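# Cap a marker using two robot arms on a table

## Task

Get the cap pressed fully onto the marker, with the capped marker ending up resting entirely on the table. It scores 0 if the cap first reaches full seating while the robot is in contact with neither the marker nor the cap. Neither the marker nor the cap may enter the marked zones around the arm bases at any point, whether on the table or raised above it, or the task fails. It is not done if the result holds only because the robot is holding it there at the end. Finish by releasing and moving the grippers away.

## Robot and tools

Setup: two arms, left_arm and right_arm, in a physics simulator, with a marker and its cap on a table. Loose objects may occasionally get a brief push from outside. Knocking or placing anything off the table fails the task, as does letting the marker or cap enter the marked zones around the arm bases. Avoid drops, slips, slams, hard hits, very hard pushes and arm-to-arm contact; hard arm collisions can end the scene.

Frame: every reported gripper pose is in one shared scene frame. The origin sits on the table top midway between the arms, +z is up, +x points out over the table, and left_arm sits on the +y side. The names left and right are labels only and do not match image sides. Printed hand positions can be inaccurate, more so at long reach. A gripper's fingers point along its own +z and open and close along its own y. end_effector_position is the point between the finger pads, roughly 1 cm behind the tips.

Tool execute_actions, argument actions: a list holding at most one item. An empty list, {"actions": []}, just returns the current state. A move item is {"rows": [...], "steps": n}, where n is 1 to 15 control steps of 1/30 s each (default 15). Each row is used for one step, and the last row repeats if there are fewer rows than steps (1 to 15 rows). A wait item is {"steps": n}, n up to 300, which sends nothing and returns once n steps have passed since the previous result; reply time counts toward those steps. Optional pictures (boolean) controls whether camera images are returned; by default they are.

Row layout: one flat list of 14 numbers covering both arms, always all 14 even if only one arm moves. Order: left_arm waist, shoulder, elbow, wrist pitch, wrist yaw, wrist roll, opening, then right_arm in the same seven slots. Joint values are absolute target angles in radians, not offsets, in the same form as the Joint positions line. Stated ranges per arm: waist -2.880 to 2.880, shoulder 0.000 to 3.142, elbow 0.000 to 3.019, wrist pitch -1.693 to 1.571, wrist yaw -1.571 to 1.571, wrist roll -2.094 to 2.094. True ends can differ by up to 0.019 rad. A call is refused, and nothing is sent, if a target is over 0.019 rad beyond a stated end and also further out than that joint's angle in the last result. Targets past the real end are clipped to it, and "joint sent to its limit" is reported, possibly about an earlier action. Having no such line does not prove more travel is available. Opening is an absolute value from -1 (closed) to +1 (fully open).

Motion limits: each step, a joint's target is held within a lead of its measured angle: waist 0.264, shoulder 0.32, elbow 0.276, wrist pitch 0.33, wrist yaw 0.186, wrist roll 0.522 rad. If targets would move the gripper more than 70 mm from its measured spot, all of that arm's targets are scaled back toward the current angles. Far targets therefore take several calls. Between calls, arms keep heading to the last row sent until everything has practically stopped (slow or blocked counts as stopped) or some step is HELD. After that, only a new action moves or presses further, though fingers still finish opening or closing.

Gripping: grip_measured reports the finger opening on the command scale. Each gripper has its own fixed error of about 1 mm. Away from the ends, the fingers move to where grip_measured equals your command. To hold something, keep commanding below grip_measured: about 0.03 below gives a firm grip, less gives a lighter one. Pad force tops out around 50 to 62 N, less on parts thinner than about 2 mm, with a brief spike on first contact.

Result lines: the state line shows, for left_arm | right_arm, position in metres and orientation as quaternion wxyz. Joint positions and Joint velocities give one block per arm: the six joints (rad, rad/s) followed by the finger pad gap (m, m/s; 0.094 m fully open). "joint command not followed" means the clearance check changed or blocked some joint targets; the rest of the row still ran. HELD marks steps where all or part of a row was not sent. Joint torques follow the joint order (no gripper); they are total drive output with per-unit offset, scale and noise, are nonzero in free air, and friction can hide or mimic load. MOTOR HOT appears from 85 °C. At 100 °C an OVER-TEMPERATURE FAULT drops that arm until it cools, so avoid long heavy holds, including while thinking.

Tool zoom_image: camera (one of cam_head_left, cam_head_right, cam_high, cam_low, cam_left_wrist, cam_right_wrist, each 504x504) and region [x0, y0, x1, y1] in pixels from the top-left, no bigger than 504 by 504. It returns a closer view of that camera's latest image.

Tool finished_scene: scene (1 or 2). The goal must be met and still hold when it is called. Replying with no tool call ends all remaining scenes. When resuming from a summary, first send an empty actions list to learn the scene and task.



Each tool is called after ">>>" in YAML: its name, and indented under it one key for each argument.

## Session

>>> execute_actions:
  actions: []

Scene clock: 0.00 s of 5100.00 s.
left_arm: end_effector_position=(+0.2715, -0.0477, +0.3682) grip_measured=+1.000 end_effector_quat_wxyz=(-0.058, -0.099, +0.952, -0.283) | right_arm: end_effector_position=(+0.6203, -0.1014, +0.1110) grip_measured=+1.000 end_effector_quat_wxyz=(-0.031, +0.438, +0.898, -0.033)
Joint positions: left_arm=[-0.738  1.338  1.514 -1.426  0.5   -0.912  0.094] | right_arm=[ 0.432  2.121  1.958 -1.498 -0.003  1.313  0.094]
Joint velocities: left_arm=[-0.005 -0.005 -0.022  0.002  0.037 -0.007  0.   ] | right_arm=[-0.005  0.015  0.002 -0.002 -0.095  0.022  0.   ]
Joint torques (N m, as the arm reports them, + toward a larger angle): no reading
Motor temperatures (°C, as the motors report them): left_arm=[23 23 26 23 21 22] | right_arm=[21 26 26 23 25 25]

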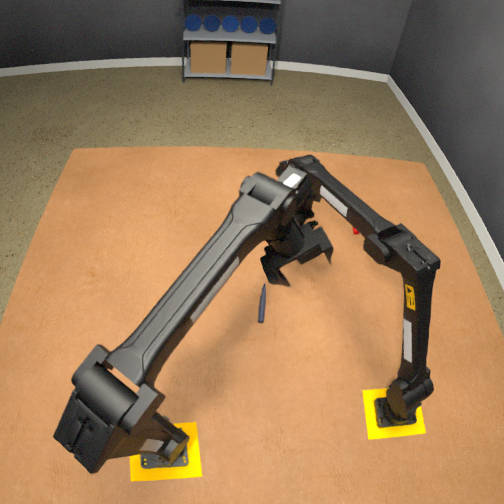

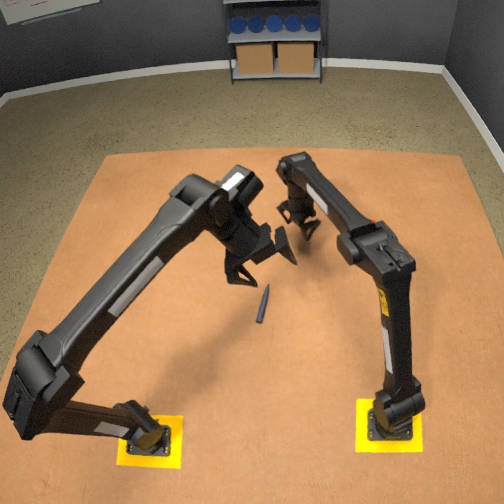

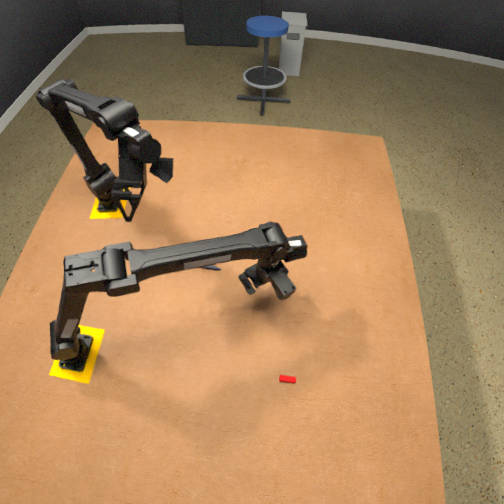

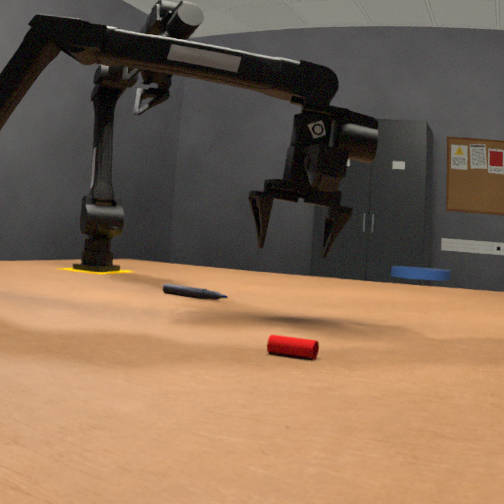

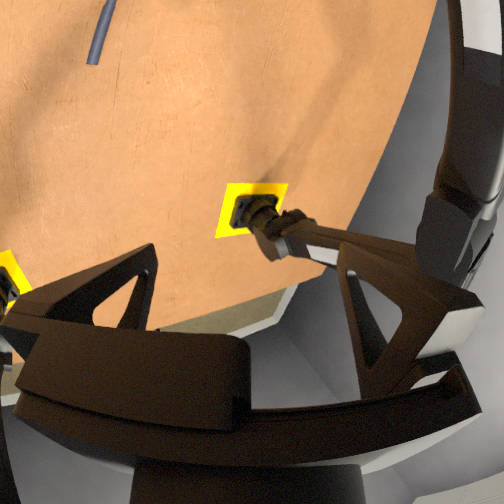

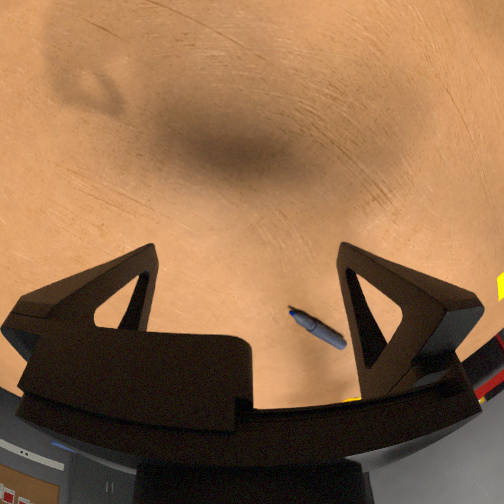

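>>> execute_actions:
  actions:
    - {"rows":[[-0.738,1.338,1.45,-1.3,0.1,-0.7,1,0.2,1.9,1.6,-0.9,0,0.6,1]],"steps":15}
  pictures: false

>>> execute_actions:
  actions:
    - {"rows":[[-0.8,1.4,1.15,-0.7,-0.3,-0.53,1,0.03,1.8,1.3,-0.35,0,0.0,1]],"steps":15}
  pictures: false

>>> execute_actions:
  actions:
    - {"rows":[[-0.884,1.5,0.92,-0.2,-0.485,-0.53,1,-0.02,1.774,1.12,-0.045,0,0.0,1]],"steps":15}
  pictures: false

>>> execute_actions:
  actions:
    - {"rows":[[-0.884,1.55,0.8,-0.125,-0.485,-0.53,1,-0.02,1.774,1.063,-0.04,0,0.0,1]],"steps":15}

Scene clock: 36.20 s of 5100.00 s.
left_arm: end_effector_position=(+0.3244, -0.0071, +0.3240) grip_measured=+1.000 end_effector_quat_wxyz=(+0.106, -0.037, +0.983, -0.148) | right_arm: end_effector_position=(+0.6926, -0.2714, +0.1100) grip_measured=+1.000 end_effector_quat_wxyz=(+0.152, +0.269, +0.949, +0.062)
Joint positions: left_arm=[-0.741  1.343  1.446 -1.321  0.102 -0.718  0.094] | right_arm=[ 0.149  1.922  1.603 -0.922  0.002  0.673  0.094]
Joint velocities: left_arm=[-0.005  0.015  0.002  0.002  0.022  0.066  0.   ] | right_arm=[-0.034 -0.142 -0.002  0.061  0.037 -0.388  0.   ]
Joint torques (N m, as the arm reports them, + toward a larger angle): left_arm=[  0.04 -10.33  10.98   1.54  -0.04   0.14] | right_arm=[  3.77 -22.83  10.18   1.38   0.1   -0.09]
Motor temperatures (°C, as the motors report them): left_arm=[23 24 29 23 21 22] | right_arm=[21 28 30 23 25 25]
Steps of this call (steps 1 to 90: nothing new was sent; then 32.70 s passed at rest; steps 91 to 105: all 15 steps of this action). Readings (joint positions):
91: left_arm=[-0.741 1.336 1.504 -1.403 0.411 -0.880] | right_arm=[0.426 2.110 1.933 -1.466 -0.004 1.276]
92: left_arm=[-0.741 1.330 1.488 -1.368 0.307 -0.845] | right_arm=[0.420 2.088 1.886 -1.412 -0.005 1.230]
94: left_arm=[-0.741 1.331 1.463 -1.337 0.141 -0.796] | right_arm=[0.388 2.041 1.785 -1.310 -0.005 1.131]
98: left_arm=[-0.741 1.342 1.446 -1.325 0.102 -0.746] | right_arm=[0.279 1.970 1.638 -1.064 -0.005 0.900]
105: the state above

Scene clock: 36.70 s of 5100.00 s.
left_arm: end_effector_position=(+0.3983, -0.0078, +0.1989) grip_measured=+1.000 end_effector_quat_wxyz=(+0.300, +0.019, +0.953, -0.036) | right_arm: end_effector_position=(+0.7018, -0.3615, +0.1020) grip_measured=+1.000 end_effector_quat_wxyz=(+0.332, +0.026, +0.943, +0.003)
Joint positions: left_arm=[-0.789  1.432  1.133 -0.726 -0.297 -0.549  0.094] | right_arm=[ 0.012  1.808  1.29  -0.375  0.001  0.04   0.094]
Joint velocities: left_arm=[-0.005 -0.181 -0.027  0.012  0.022  0.022  0.   ] | right_arm=[ 0.103 -0.015 -0.027  0.007  0.007 -0.168  0.   ]
Joint torques (N m, as the arm reports them, + toward a larger angle): left_arm=[ -1.65 -13.18  11.94   1.88  -0.32   0.11] | right_arm=[  1.91 -19.69  11.48   2.14  -0.02  -0.05]
Motor temperatures (°C, as the motors report them): left_arm=[23 24 29 23 21 22] | right_arm=[21 28 30 23 25 25]
Steps of this call (steps 1 to 15: all 15 steps of this action). Readings (joint positions):
1: left_arm=[-0.744 1.341 1.423 -1.283 0.052 -0.702] | right_arm=[0.142 1.906 1.565 -0.859 -0.000 0.602]
2: left_arm=[-0.747 1.330 1.384 -1.219 -0.005 -0.686] | right_arm=[0.137 1.873 1.492 -0.753 -0.002 0.517]
4: left_arm=[-0.758 1.329 1.289 -1.087 -0.141 -0.652] | right_arm=[0.105 1.819 1.353 -0.559 -0.002 0.338]
8: left_arm=[-0.780 1.395 1.151 -0.789 -0.293 -0.587] | right_arm=[0.024 1.808 1.290 -0.405 -0.000 0.145]
15: the state above

Scene clock: 37.20 s of 5100.00 s.
left_arm: end_effector_position=(+0.3943, -0.0335, +0.1233) grip_measured=+1.000 end_effector_quat_wxyz=(+0.411, +0.019, +0.911, -0.034) | right_arm: end_effector_position=(+0.6851, -0.3813, +0.0820) grip_measured=+1.000 end_effector_quat_wxyz=(+0.402, +0.027, +0.915, -0.007)
Joint positions: left_arm=[-0.885  1.52   0.905 -0.226 -0.483 -0.541  0.094] | right_arm=[-0.02   1.78   1.107 -0.071 -0.001  0.012  0.094]
Joint velocities: left_arm=[-0.024 -0.132  0.012  0.046  0.022 -0.007  0.   ] | right_arm=[-0.005  0.005 -0.017  0.002  0.007  0.051  0.   ]
Joint torques (N m, as the arm reports them, + toward a larger angle): left_arm=[ -0.24 -12.56  10.69   2.05  -0.35   0.11] | right_arm=[  1.42 -18.74  10.95   2.32   0.06  -0.06]
Motor temperatures (°C, as the motors report them): left_arm=[23 24 29 23 21 22] | right_arm=[21 28 30 23 25 25]
Steps of this call (steps 1 to 15: all 15 steps of this action). Readings (joint positions):
1: left_arm=[-0.795 1.429 1.110 -0.671 -0.368 -0.548] | right_arm=[0.013 1.804 1.261 -0.305 0.000 0.034]
2: left_arm=[-0.804 1.422 1.072 -0.580 -0.425 -0.548] | right_arm=[0.013 1.792 1.215 -0.201 -0.001 0.029]
4: left_arm=[-0.831 1.434 0.986 -0.392 -0.474 -0.546] | right_arm=[0.005 1.780 1.146 -0.112 -0.001 0.022]
8: left_arm=[-0.880 1.511 0.912 -0.251 -0.480 -0.543] | right_arm=[-0.015 1.780 1.107 -0.087 -0.001 0.016]
15: the state above

Scene clock: 37.70 s of 5100.00 s.
left_arm: end_effector_position=(+0.3678, -0.0076, +0.0623) grip_measured=+1.000 end_effector_quat_wxyz=(+0.383, +0.030, +0.923, -0.008) | right_arm: end_effector_position=(+0.6666, -0.3805, +0.0619) grip_measured=+1.000 end_effector_quat_wxyz=(+0.385, +0.027, +0.923, -0.007)
Joint positions: left_arm=[-0.885  1.563  0.789 -0.149 -0.484 -0.54   0.094] | right_arm=[-0.02   1.779  1.058 -0.061 -0.001  0.011  0.094]
Joint velocities: left_arm=[-0.015  0.015  0.007 -0.012  0.037 -0.007  0.   ] | right_arm=[-0.005  0.005  0.017  0.007  0.007 -0.051  0.   ]
Joint torques (N m, as the arm reports them, + toward a larger angle): left_arm=[ -0.04 -12.17   9.33   1.99  -0.34   0.09] | right_arm=[  1.39 -18.33   9.77   2.21   0.14  -0.04]
Motor temperatures (°C, as the motors report them): left_arm=[23 24 29 23 21 22] | right_arm=[21 28 30 23 25 25]
Steps of this call (steps 1 to 15: all 15 steps of this action). Readings (joint positions):
1: left_arm=[-0.885 1.518 0.892 -0.202 -0.483 -0.540] | right_arm=[-0.020 1.780 1.102 -0.067 -0.001 0.012]
2: left_arm=[-0.885 1.516 0.872 -0.171 -0.484 -0.540] | right_arm=[-0.020 1.779 1.094 -0.062 -0.001 0.011]
4: left_arm=[-0.885 1.521 0.828 -0.152 -0.484 -0.540] | right_arm=[-0.020 1.779 1.075 -0.061 -0.001 0.011]
8: left_arm=[-0.885 1.556 0.789 -0.152 -0.484 -0.540] | right_arm=[-0.020 1.779 1.058 -0.061 -0.001 0.011]
15: the state above

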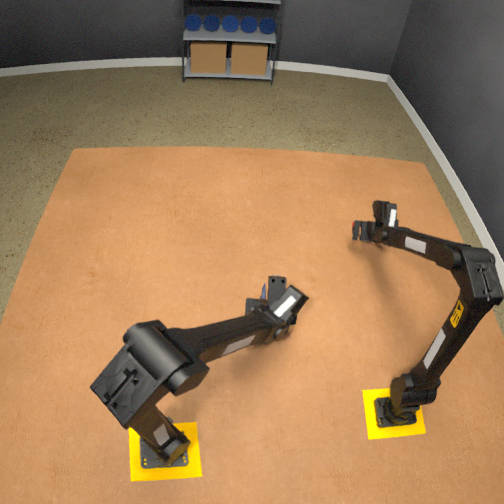

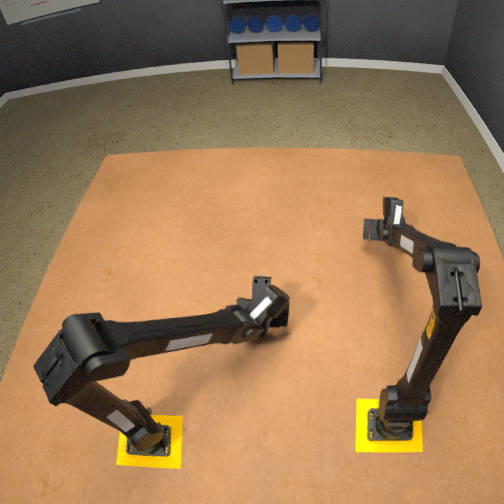

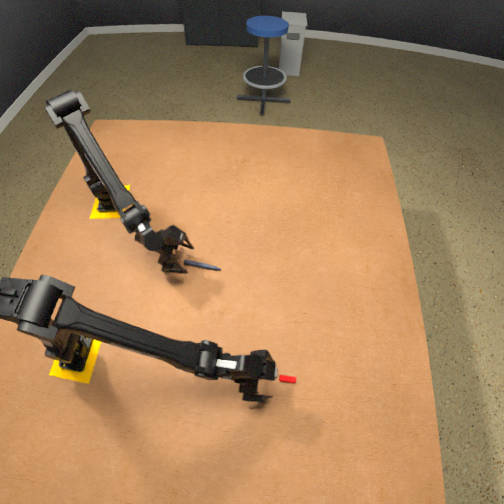

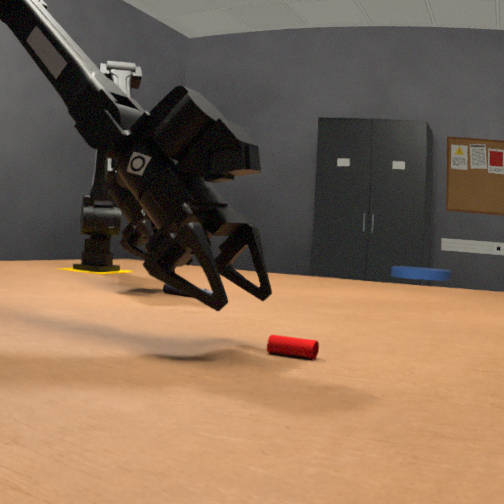

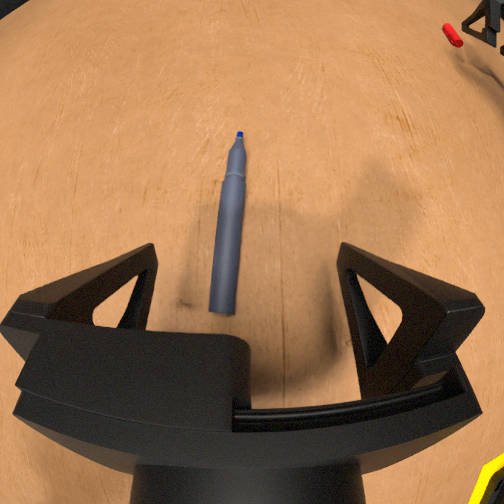

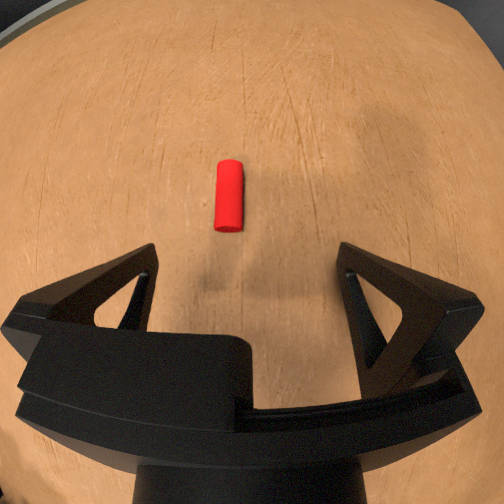

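>>> execute_actions:
  actions:
    - {"rows":[[-0.86,1.565,0.78,-0.08,-0.45,-0.47,0.7,-0.01,1.8,1.12,-0.03,0,0.05,0.7],[-0.84,1.57,0.77,-0.03,-0.42,-0.43,0.6,0,1.82,1.14,-0.02,0,0.05,0.5],[-0.83,1.58,0.755,0.02,-0.39,-0.4,0.5,0,1.84,1.16,-0.01,0,0.05,0.3],[-0.82,1.59,0.74,0.05,-0.39,-0.4,0.4,0,1.86,1.18,0,0,0.05,0.3],[-0.82,1.6,0.725,0.08,-0.39,-0.4,0.3,0,1.88,1.2,0,0,0.05,0.3],[-0.82,1.61,0.712,0.08,-0.39,-0.4,0.3,0,1.895,1.2,0,0,0.05,0.3],[-0.82,1.61,0.712,0.08,-0.39,-0.4,0.3,0,1.91,1.2,0,0,0.05,0.3]],"steps":15}
  pictures: false

>>> execute_actions:
  actions:
    - {"steps":10}

Scene clock: 58.47 s of 5100.00 s.
left_arm: end_effector_position=(+0.3733, +0.0082, +0.0283) grip_measured=+0.303 end_effector_quat_wxyz=(+0.387, +0.067, +0.919, -0.029) | right_arm: end_effector_position=(+0.7166, -0.3730, +0.0526) grip_measured=+0.303 end_effector_quat_wxyz=(+0.407, +0.032, +0.913, +0.001)
Joint positions: left_arm=[-0.826  1.616  0.707  0.052 -0.392 -0.416  0.061] | right_arm=[-0.005  1.895  1.179 -0.017 -0.001  0.038  0.061]
Joint velocities: left_arm=[ 0.015 -0.005 -0.002  0.071  0.051  0.022  0.001] | right_arm=[-0.015  0.005 -0.002  0.002 -0.022  0.022  0.001]
Joint torques (N m, as the arm reports them, + toward a larger angle): left_arm=[  0.14 -11.34   7.89   2.07  -0.13   0.08] | right_arm=[  1.85 -18.84  11.47   1.85   0.05   0.16]
Motor temperatures (°C, as the motors report them): left_arm=[23 24 28 23 21 22] | right_arm=[21 28 29 23 25 25]
Steps of this call (steps 1 to 15: the robot went on to your last target; steps 16 to 90: nothing new was sent; then 17.27 s passed at rest; steps 91 to 105: all 15 steps of this action). Readings (joint positions):
91: left_arm=[-0.884 1.563 0.787 -0.139 -0.468 -0.530] | right_arm=[-0.020 1.779 1.060 -0.061 -0.001 0.015]
92: left_arm=[-0.881 1.563 0.782 -0.114 -0.442 -0.514] | right_arm=[-0.019 1.781 1.065 -0.060 -0.001 0.020]
94: left_arm=[-0.866 1.566 0.766 -0.040 -0.399 -0.477] | right_arm=[-0.016 1.797 1.092 -0.049 -0.001 0.027]
98: left_arm=[-0.832 1.590 0.727 0.047 -0.393 -0.437] | right_arm=[-0.008 1.858 1.171 -0.021 -0.001 0.034]
105: the state above

Scene clock: 58.80 s of 5100.00 s.
left_arm: end_effector_position=(+0.3736, +0.0079, +0.0287) grip_measured=+0.303 end_effector_quat_wxyz=(+0.388, +0.069, +0.919, -0.028) | right_arm: end_effector_position=(+0.7166, -0.3730, +0.0526) grip_measured=+0.303 end_effector_quat_wxyz=(+0.407, +0.032, +0.913, +0.002)
Joint positions: left_arm=[-0.826  1.616  0.707  0.055 -0.392 -0.411  0.061] | right_arm=[-0.005  1.895  1.179 -0.017 -0.001  0.039  0.061]
Joint velocities: left_arm=[ 0.005 -0.015 -0.002 -0.002  0.037  0.022  0.   ] | right_arm=[ 0.005 -0.015  0.002  0.012  0.037  0.051  0.001]
Joint torques (N m, as the arm reports them, + toward a larger angle): left_arm=[  0.27 -11.27   7.91   2.16  -0.14   0.1 ] | right_arm=[  1.67 -18.34  11.25   1.99   0.07   0.2 ]
Motor temperatures (°C, as the motors report them): left_arm=[23 24 28 23 21 22] | right_arm=[21 28 29 23 25 25]
Steps of this call (steps 1 to 10: the robot went on to your last target). Readings (joint positions):
1: left_arm=[-0.826 1.616 0.707 0.054 -0.392 -0.415] | right_arm=[-0.005 1.895 1.179 -0.017 -0.001 0.038]
2: left_arm=[-0.826 1.616 0.707 0.055 -0.392 -0.414] | right_arm=[-0.005 1.895 1.179 -0.017 -0.001 0.038]
4: left_arm=[-0.826 1.616 0.707 0.055 -0.392 -0.412] | right_arm=[-0.005 1.895 1.179 -0.017 -0.001 0.039]
8: left_arm=[-0.826 1.616 0.707 0.055 -0.392 -0.411] | right_arm=[-0.005 1.895 1.179 -0.017 -0.001 0.039]
10: the state above

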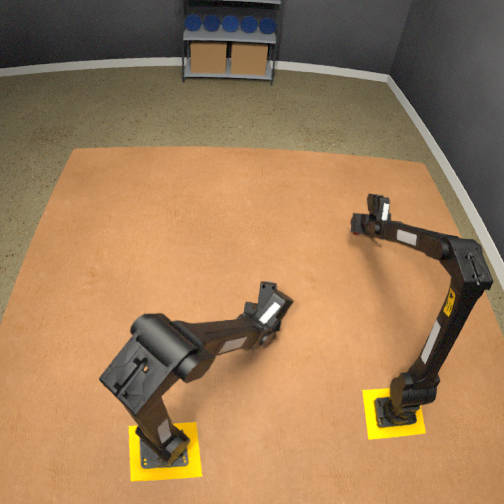

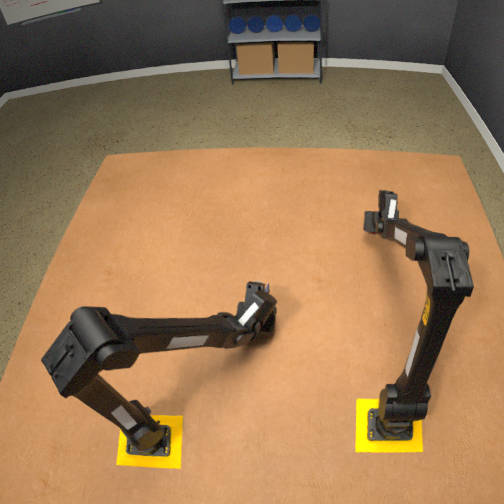

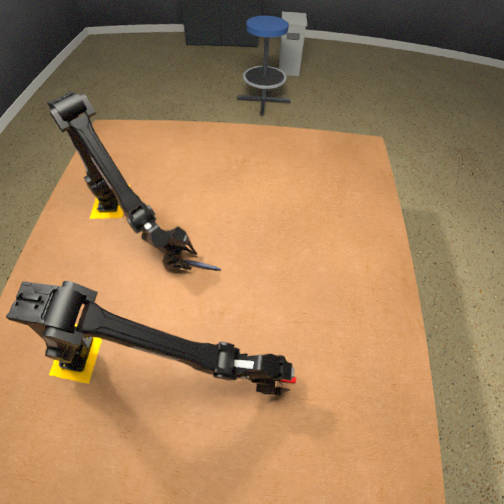

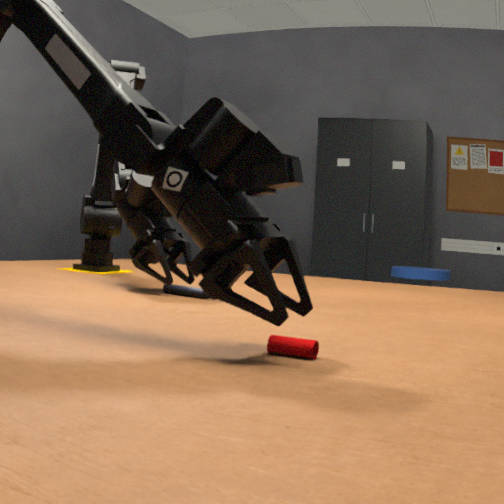

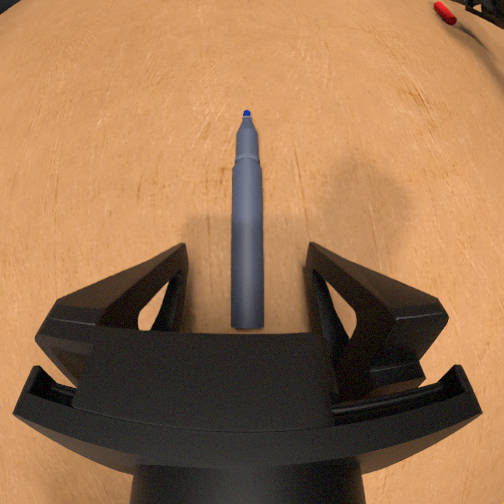

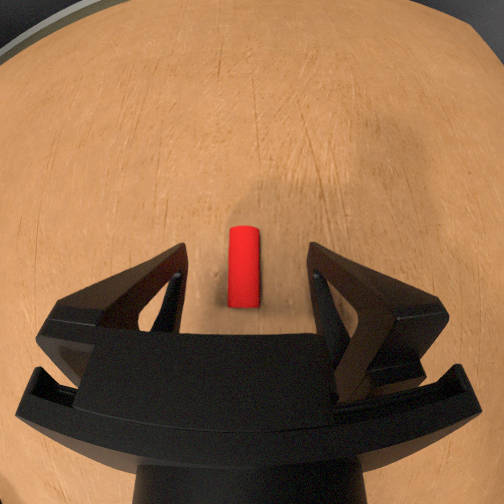

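>>> execute_actions:
  actions:
    - {"rows":[[-0.826,1.632,0.712,0.09,-0.39,-0.4,0,0,1.925,1.2,0,0,0.05,0],[-0.826,1.64,0.712,0.1,-0.39,-0.4,0,0,1.94,1.2,0,0,0.05,0],[-0.826,1.652,0.712,0.1,-0.39,-0.4,0,0,1.95,1.2,0,0,0.05,0],[-0.826,1.652,0.712,0.1,-0.39,-0.4,0,0,1.96,1.2,0,0,0.05,0]],"steps":15}
  pictures: false

>>> execute_actions:
  actions:
    - {"steps":6}

>>> zoom_image:
  camera: "cam_low"
  region: [130,250,350,380]

Scene clock: 72.10 s of 5100.00 s.
left_arm: end_effector_position=(+0.3734, +0.0081, +0.0147) grip_measured=+0.003 end_effector_quat_wxyz=(+0.382, +0.071, +0.921, -0.024) | right_arm: end_effector_position=(+0.7121, -0.3728, +0.0212) grip_measured=+0.002 end_effector_quat_wxyz=(+0.385, +0.033, +0.922, +0.002)
Joint positions: left_arm=[-0.826  1.652  0.707  0.075 -0.392 -0.41   0.047] | right_arm=[-0.005  1.943  1.179 -0.017 -0.001  0.039  0.047]
Joint velocities: left_arm=[-0.015 -0.005 -0.012  0.002 -0.037 -0.11   0.   ] | right_arm=[ 0.015  0.005  0.002 -0.022 -0.007  0.007  0.   ]
Joint torques (N m, as the arm reports them, + toward a larger angle): left_arm=[ -0.28 -10.77   7.63   2.17  -0.15   0.09] | right_arm=[  1.47 -19.04  11.14   2.06   0.06   0.15]
Motor temperatures (°C, as the motors report them): left_arm=[23 24 28 23 21 22] | right_arm=[21 27 29 23 25 25]
Steps of this call (steps 1 to 15: the robot went on to your last target; steps 16 to 90: nothing new was sent; then 9.80 s passed at rest; steps 91 to 105: all 15 steps of this action). Readings (joint positions):
91: left_arm=[-0.826 1.617 0.707 0.057 -0.392 -0.410] | right_arm=[-0.005 1.895 1.179 -0.017 -0.001 0.039]
92: left_arm=[-0.826 1.619 0.707 0.063 -0.392 -0.410] | right_arm=[-0.005 1.896 1.179 -0.017 -0.001 0.039]
94: left_arm=[-0.826 1.629 0.707 0.074 -0.392 -0.410] | right_arm=[-0.005 1.902 1.179 -0.017 -0.001 0.039]
98: left_arm=[-0.826 1.650 0.707 0.075 -0.392 -0.410] | right_arm=[-0.005 1.927 1.179 -0.017 -0.001 0.039]
105: the state above

Scene clock: 72.30 s of 5100.00 s.
left_arm: end_effector_position=(+0.3734, +0.0081, +0.0147) grip_measured=+0.003 end_effector_quat_wxyz=(+0.382, +0.071, +0.921, -0.024) | right_arm: end_effector_position=(+0.7121, -0.3728, +0.0212) grip_measured=+0.002 end_effector_quat_wxyz=(+0.385, +0.033, +0.922, +0.002)
Joint positions: left_arm=[-0.826  1.652  0.707  0.075 -0.392 -0.41   0.047] | right_arm=[-0.005  1.943  1.179 -0.017 -0.001  0.039  0.047]
Joint velocities: left_arm=[ 0.005 -0.005 -0.002 -0.002 -0.022 -0.022  0.001] | right_arm=[-0.024  0.005 -0.007 -0.007  0.11   0.007 -0.001]
Joint torques (N m, as the arm reports them, + toward a larger angle): left_arm=[ -0.27 -10.9    7.66   2.15  -0.14   0.08] | right_arm=[  1.2  -19.76  10.85   1.9    0.07   0.2 ]
Motor temperatures (°C, as the motors report them): left_arm=[23 24 28 23 21 22] | right_arm=[21 27 29 23 25 25]
Steps of this call (steps 1 to 6: the robot went on to your last target). Readings (joint positions):
1: left_arm=[-0.826 1.652 0.707 0.075 -0.392 -0.410] | right_arm=[-0.005 1.943 1.179 -0.017 -0.001 0.039]
2: left_arm=[-0.826 1.652 0.707 0.075 -0.392 -0.410] | right_arm=[-0.005 1.943 1.179 -0.017 -0.001 0.039]
4: left_arm=[-0.826 1.652 0.707 0.075 -0.392 -0.410] | right_arm=[-0.005 1.943 1.179 -0.017 -0.001 0.039]
6: the state above

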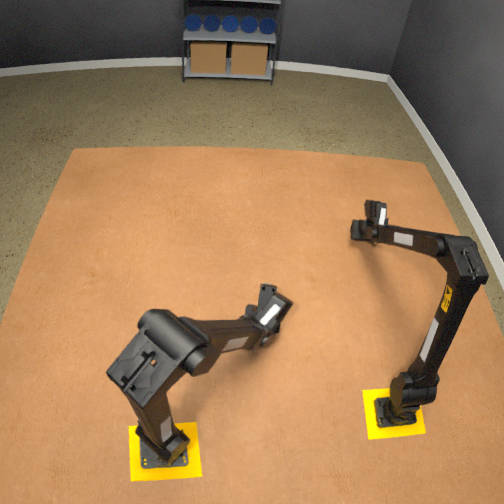

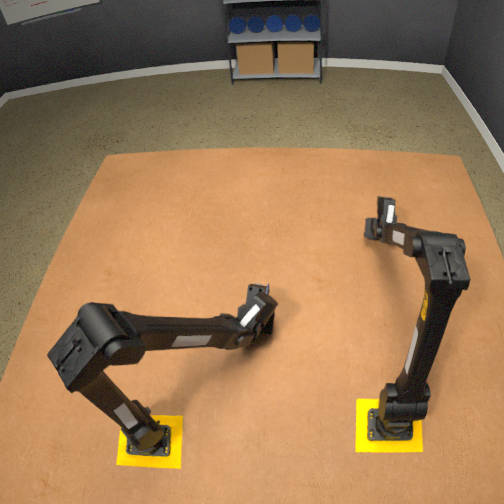

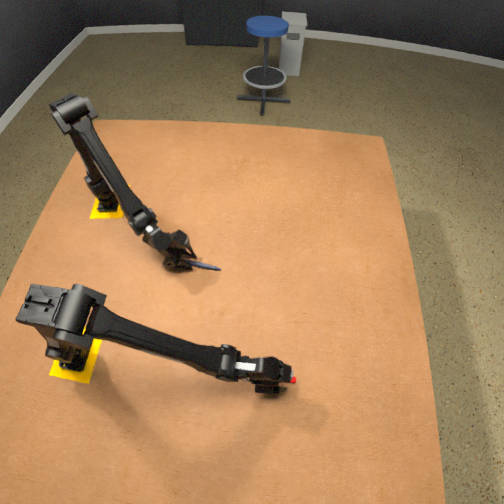

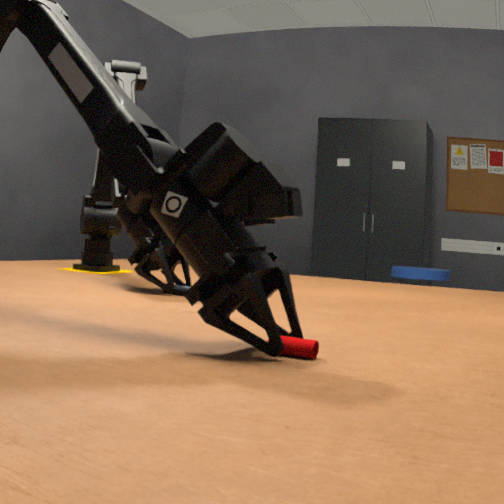

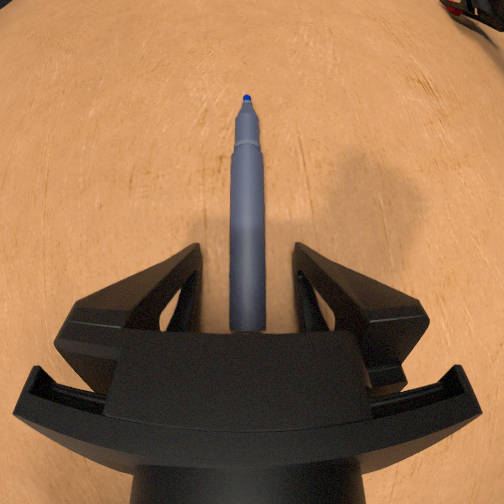

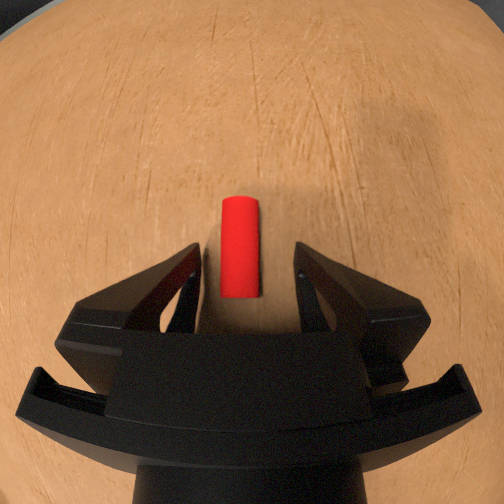

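Region (130, 250, 350, 380) of cam_low's 504x504 image, scaled by 2.291, with more detail than that image has; it fills the top 298 rows of this view, and the rest is white.

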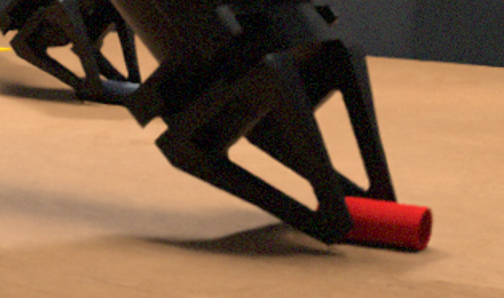

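>>> execute_actions:
  actions:
    - {"rows":[[-0.826,1.652,0.712,0.06,-0.39,-0.4,-0.3,0.01,1.95,1.2,-0.04,0,0.05,-0.2]],"steps":10}
  pictures: false

>>> execute_actions:
  actions:
    - {"rows":[[-0.826,1.652,0.712,0.06,-0.39,-0.4,-0.5,0.01,1.95,1.2,-0.04,0,0.05,-0.5],[-0.826,1.652,0.712,0.06,-0.39,-0.4,-0.7,0.01,1.95,1.2,-0.04,0,0.05,-0.7]],"steps":12}

>>> zoom_image:
  camera: "cam_low"
  region: [130,250,350,380]

Scene clock: 89.07 s of 5100.00 s.
left_arm: end_effector_position=(+0.3734, +0.0081, +0.0147) grip_measured=-0.297 end_effector_quat_wxyz=(+0.382, +0.071, +0.921, -0.024) | right_arm: end_effector_position=(+0.7114, -0.3672, +0.0202) grip_measured=-0.197 end_effector_quat_wxyz=(+0.382, +0.029, +0.924, +0.003)
Joint positions: left_arm=[-0.826  1.652  0.707  0.075 -0.392 -0.41   0.033] | right_arm=[ 0.003  1.943  1.179 -0.022 -0.001  0.039  0.038]
Joint velocities: left_arm=[-0.005 -0.005  0.007 -0.007  0.022 -0.022  0.001] | right_arm=[-0.015 -0.005 -0.007 -0.002  0.037  0.007  0.   ]
Joint torques (N m, as the arm reports them, + toward a larger angle): left_arm=[ -0.28 -10.95   7.62   0.44  -0.14   0.09] | right_arm=[  1.58 -19.13  11.21   0.62   0.08   0.14]
Motor temperatures (°C, as the motors report them): left_arm=[23 24 27 23 21 22] | right_arm=[21 28 29 23 25 25]
Steps of this call (steps 1 to 15: the robot went on to your last target; steps 16 to 90: nothing new was sent; then 13.43 s passed at rest; steps 91 to 100: all 10 steps of this action). Readings (joint positions):
91: left_arm=[-0.826 1.652 0.707 0.075 -0.392 -0.410] | right_arm=[-0.005 1.943 1.179 -0.018 -0.001 0.039]
92: left_arm=[-0.826 1.652 0.707 0.075 -0.392 -0.410] | right_arm=[-0.005 1.943 1.179 -0.019 -0.001 0.039]
94: left_arm=[-0.826 1.652 0.707 0.075 -0.392 -0.410] | right_arm=[-0.002 1.943 1.179 -0.022 -0.001 0.039]
98: left_arm=[-0.826 1.652 0.707 0.075 -0.392 -0.410] | right_arm=[0.002 1.943 1.179 -0.022 -0.001 0.039]
100: the state above

Scene clock: 89.47 s of 5100.00 s.
left_arm: end_effector_position=(+0.3734, +0.0081, +0.0147) grip_measured=-0.644 end_effector_quat_wxyz=(+0.382, +0.071, +0.921, -0.024) | right_arm: end_effector_position=(+0.7114, -0.3672, +0.0202) grip_measured=-0.634 end_effector_quat_wxyz=(+0.382, +0.029, +0.924, +0.003)
Joint positions: left_arm=[-0.826  1.652  0.707  0.075 -0.392 -0.41   0.017] | right_arm=[ 0.003  1.943  1.179 -0.022 -0.001  0.039  0.017]
Joint velocities: left_arm=[-0.005  0.005  0.007  0.007 -0.022  0.037 -0.   ] | right_arm=[-0.015  0.005  0.007 -0.007 -0.022 -0.007 -0.   ]
Joint torques (N m, as the arm reports them, + toward a larger angle): left_arm=[ -0.21 -10.97   7.62   0.44  -0.14   0.09] | right_arm=[  2.   -19.5   10.88   0.47   0.08   0.15]
Motor temperatures (°C, as the motors report them): left_arm=[23 24 27 23 21 22] | right_arm=[21 28 29 23 25 25]
Steps of this call (steps 1 to 12: all 12 steps of this action). Readings (joint positions):
1: left_arm=[-0.826 1.652 0.707 0.075 -0.392 -0.410] | right_arm=[0.003 1.943 1.179 -0.022 -0.001 0.039]
2: left_arm=[-0.826 1.652 0.707 0.075 -0.392 -0.410] | right_arm=[0.003 1.943 1.179 -0.022 -0.001 0.039]
4: left_arm=[-0.826 1.652 0.707 0.075 -0.392 -0.410] | right_arm=[0.003 1.943 1.179 -0.022 -0.001 0.039]
8: left_arm=[-0.826 1.652 0.707 0.075 -0.392 -0.410] | right_arm=[0.003 1.943 1.179 -0.022 -0.001 0.039]
12: the state above

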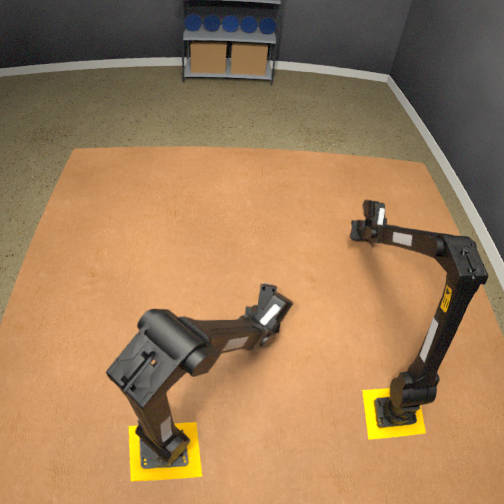

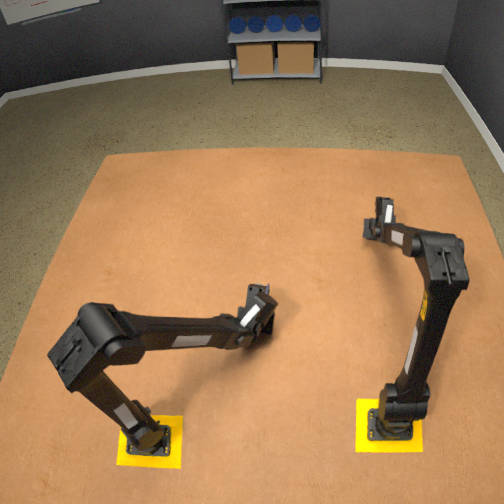

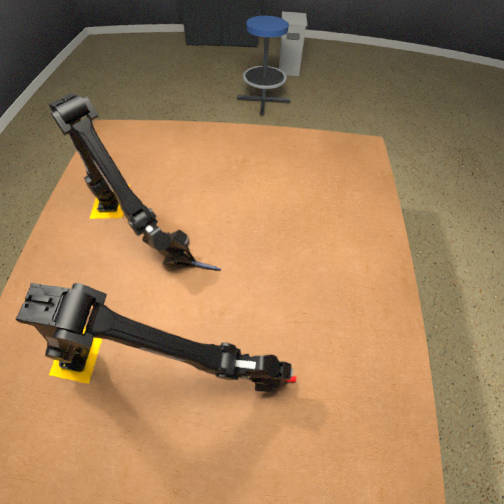

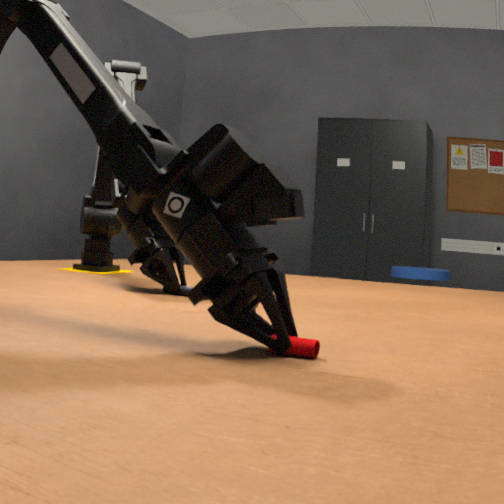

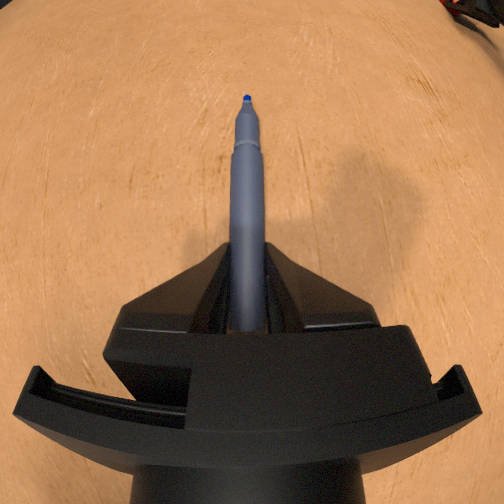

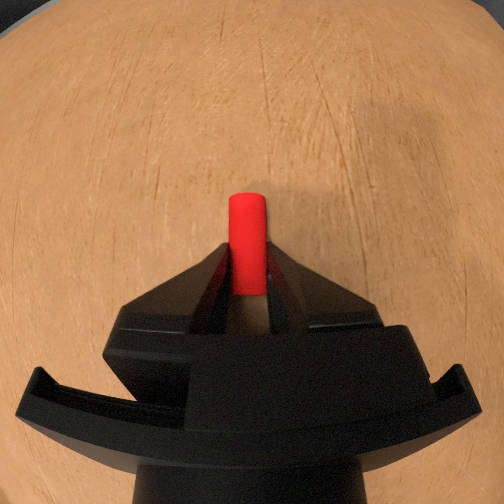

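Region (130, 250, 350, 380) of cam_low's 504x504 image, scaled by 2.291, with more detail than that image has; it fills the top 298 rows of this view, and the rest is white.

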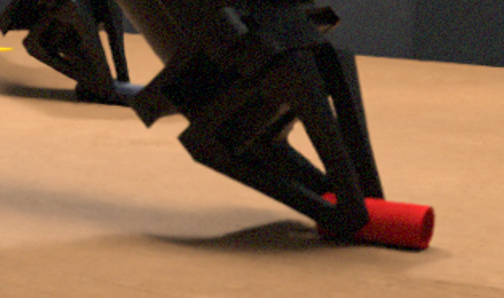

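>>> execute_actions:
  actions: []

Scene clock: 125.23 s of 5100.00 s.
left_arm: end_effector_position=(+0.3734, +0.0081, +0.0147) grip_measured=-0.644 end_effector_quat_wxyz=(+0.382, +0.071, +0.921, -0.024) | right_arm: end_effector_position=(+0.7114, -0.3672, +0.0202) grip_measured=-0.634 end_effector_quat_wxyz=(+0.382, +0.029, +0.924, +0.003)
Joint positions: left_arm=[-0.826  1.652  0.707  0.075 -0.392 -0.41   0.017] | right_arm=[ 0.003  1.943  1.179 -0.022 -0.001  0.039  0.017]
Joint velocities: left_arm=[-0.005  0.015  0.002 -0.007 -0.066  0.037 -0.001] | right_arm=[ 0.015  0.024  0.002 -0.017  0.007 -0.051  0.   ]
Joint torques (N m, as the arm reports them, + toward a larger angle): left_arm=[ -0.22 -10.91   7.64   0.42  -0.14   0.09] | right_arm=[  0.54 -19.64  10.97   0.47   0.08   0.14]
Motor temperatures (°C, as the motors report them): left_arm=[23 23 27 23 21 22] | right_arm=[21 28 30 23 25 25]
Steps of this call (steps 1 to 15: the robot went on to your last target; steps 16 to 90: nothing new was sent; then 32.77 s passed at rest). Readings (joint positions):
1: left_arm=[-0.826 1.652 0.707 0.075 -0.392 -0.410] | right_arm=[0.003 1.943 1.179 -0.022 -0.001 0.039]
2: left_arm=[-0.826 1.652 0.707 0.075 -0.392 -0.410] | right_arm=[0.003 1.943 1.179 -0.022 -0.001 0.039]
4: left_arm=[-0.826 1.652 0.707 0.075 -0.392 -0.410] | right_arm=[0.003 1.943 1.179 -0.022 -0.001 0.039]
8: left_arm=[-0.826 1.652 0.707 0.075 -0.392 -0.410] | right_arm=[0.003 1.943 1.179 -0.022 -0.001 0.039]
90: the state above
All arms were judged still, so your last target was given up. Only a new action makes them travel on or press farther. Fingers that are still opening or closing keep moving.

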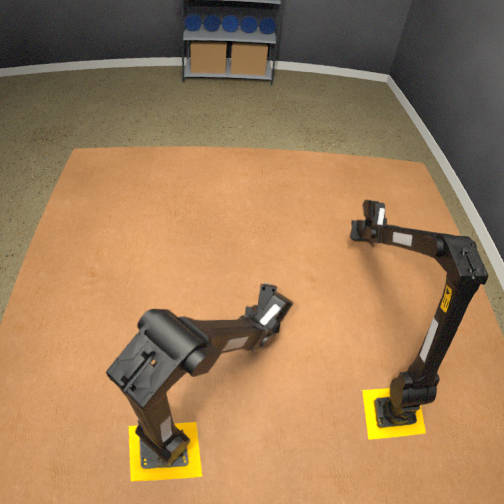

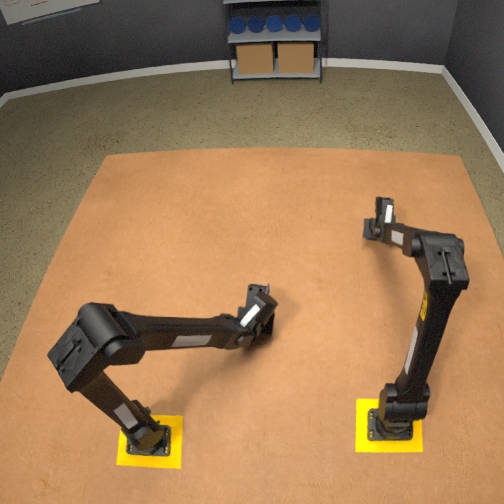

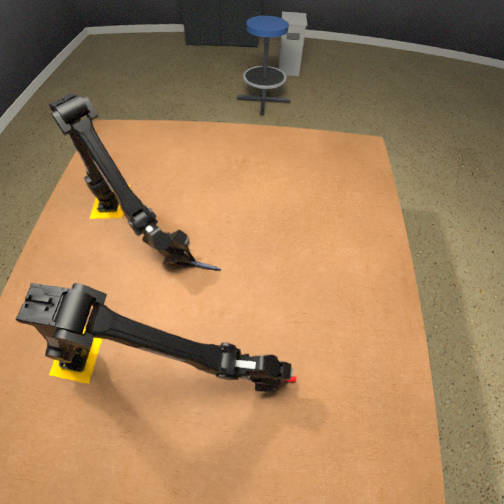

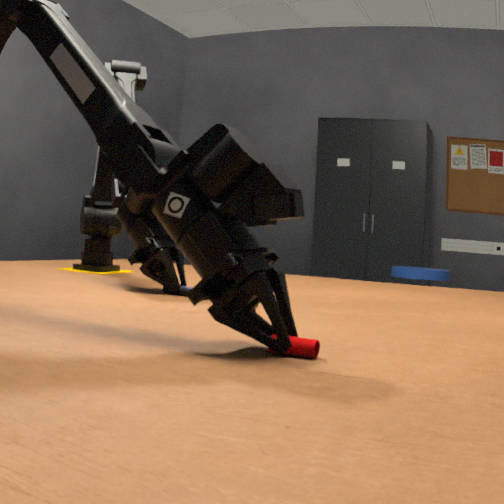

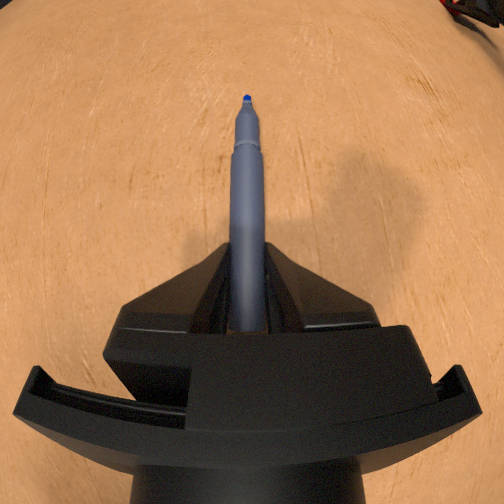

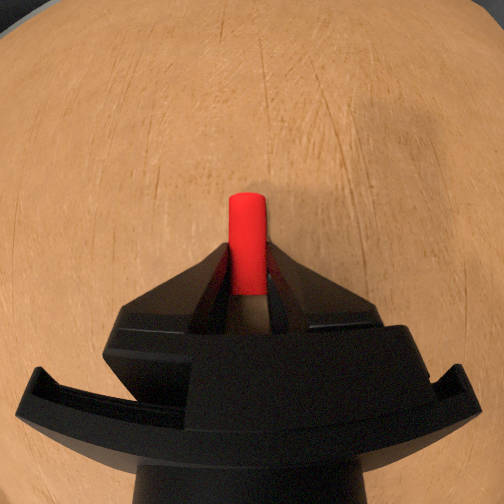

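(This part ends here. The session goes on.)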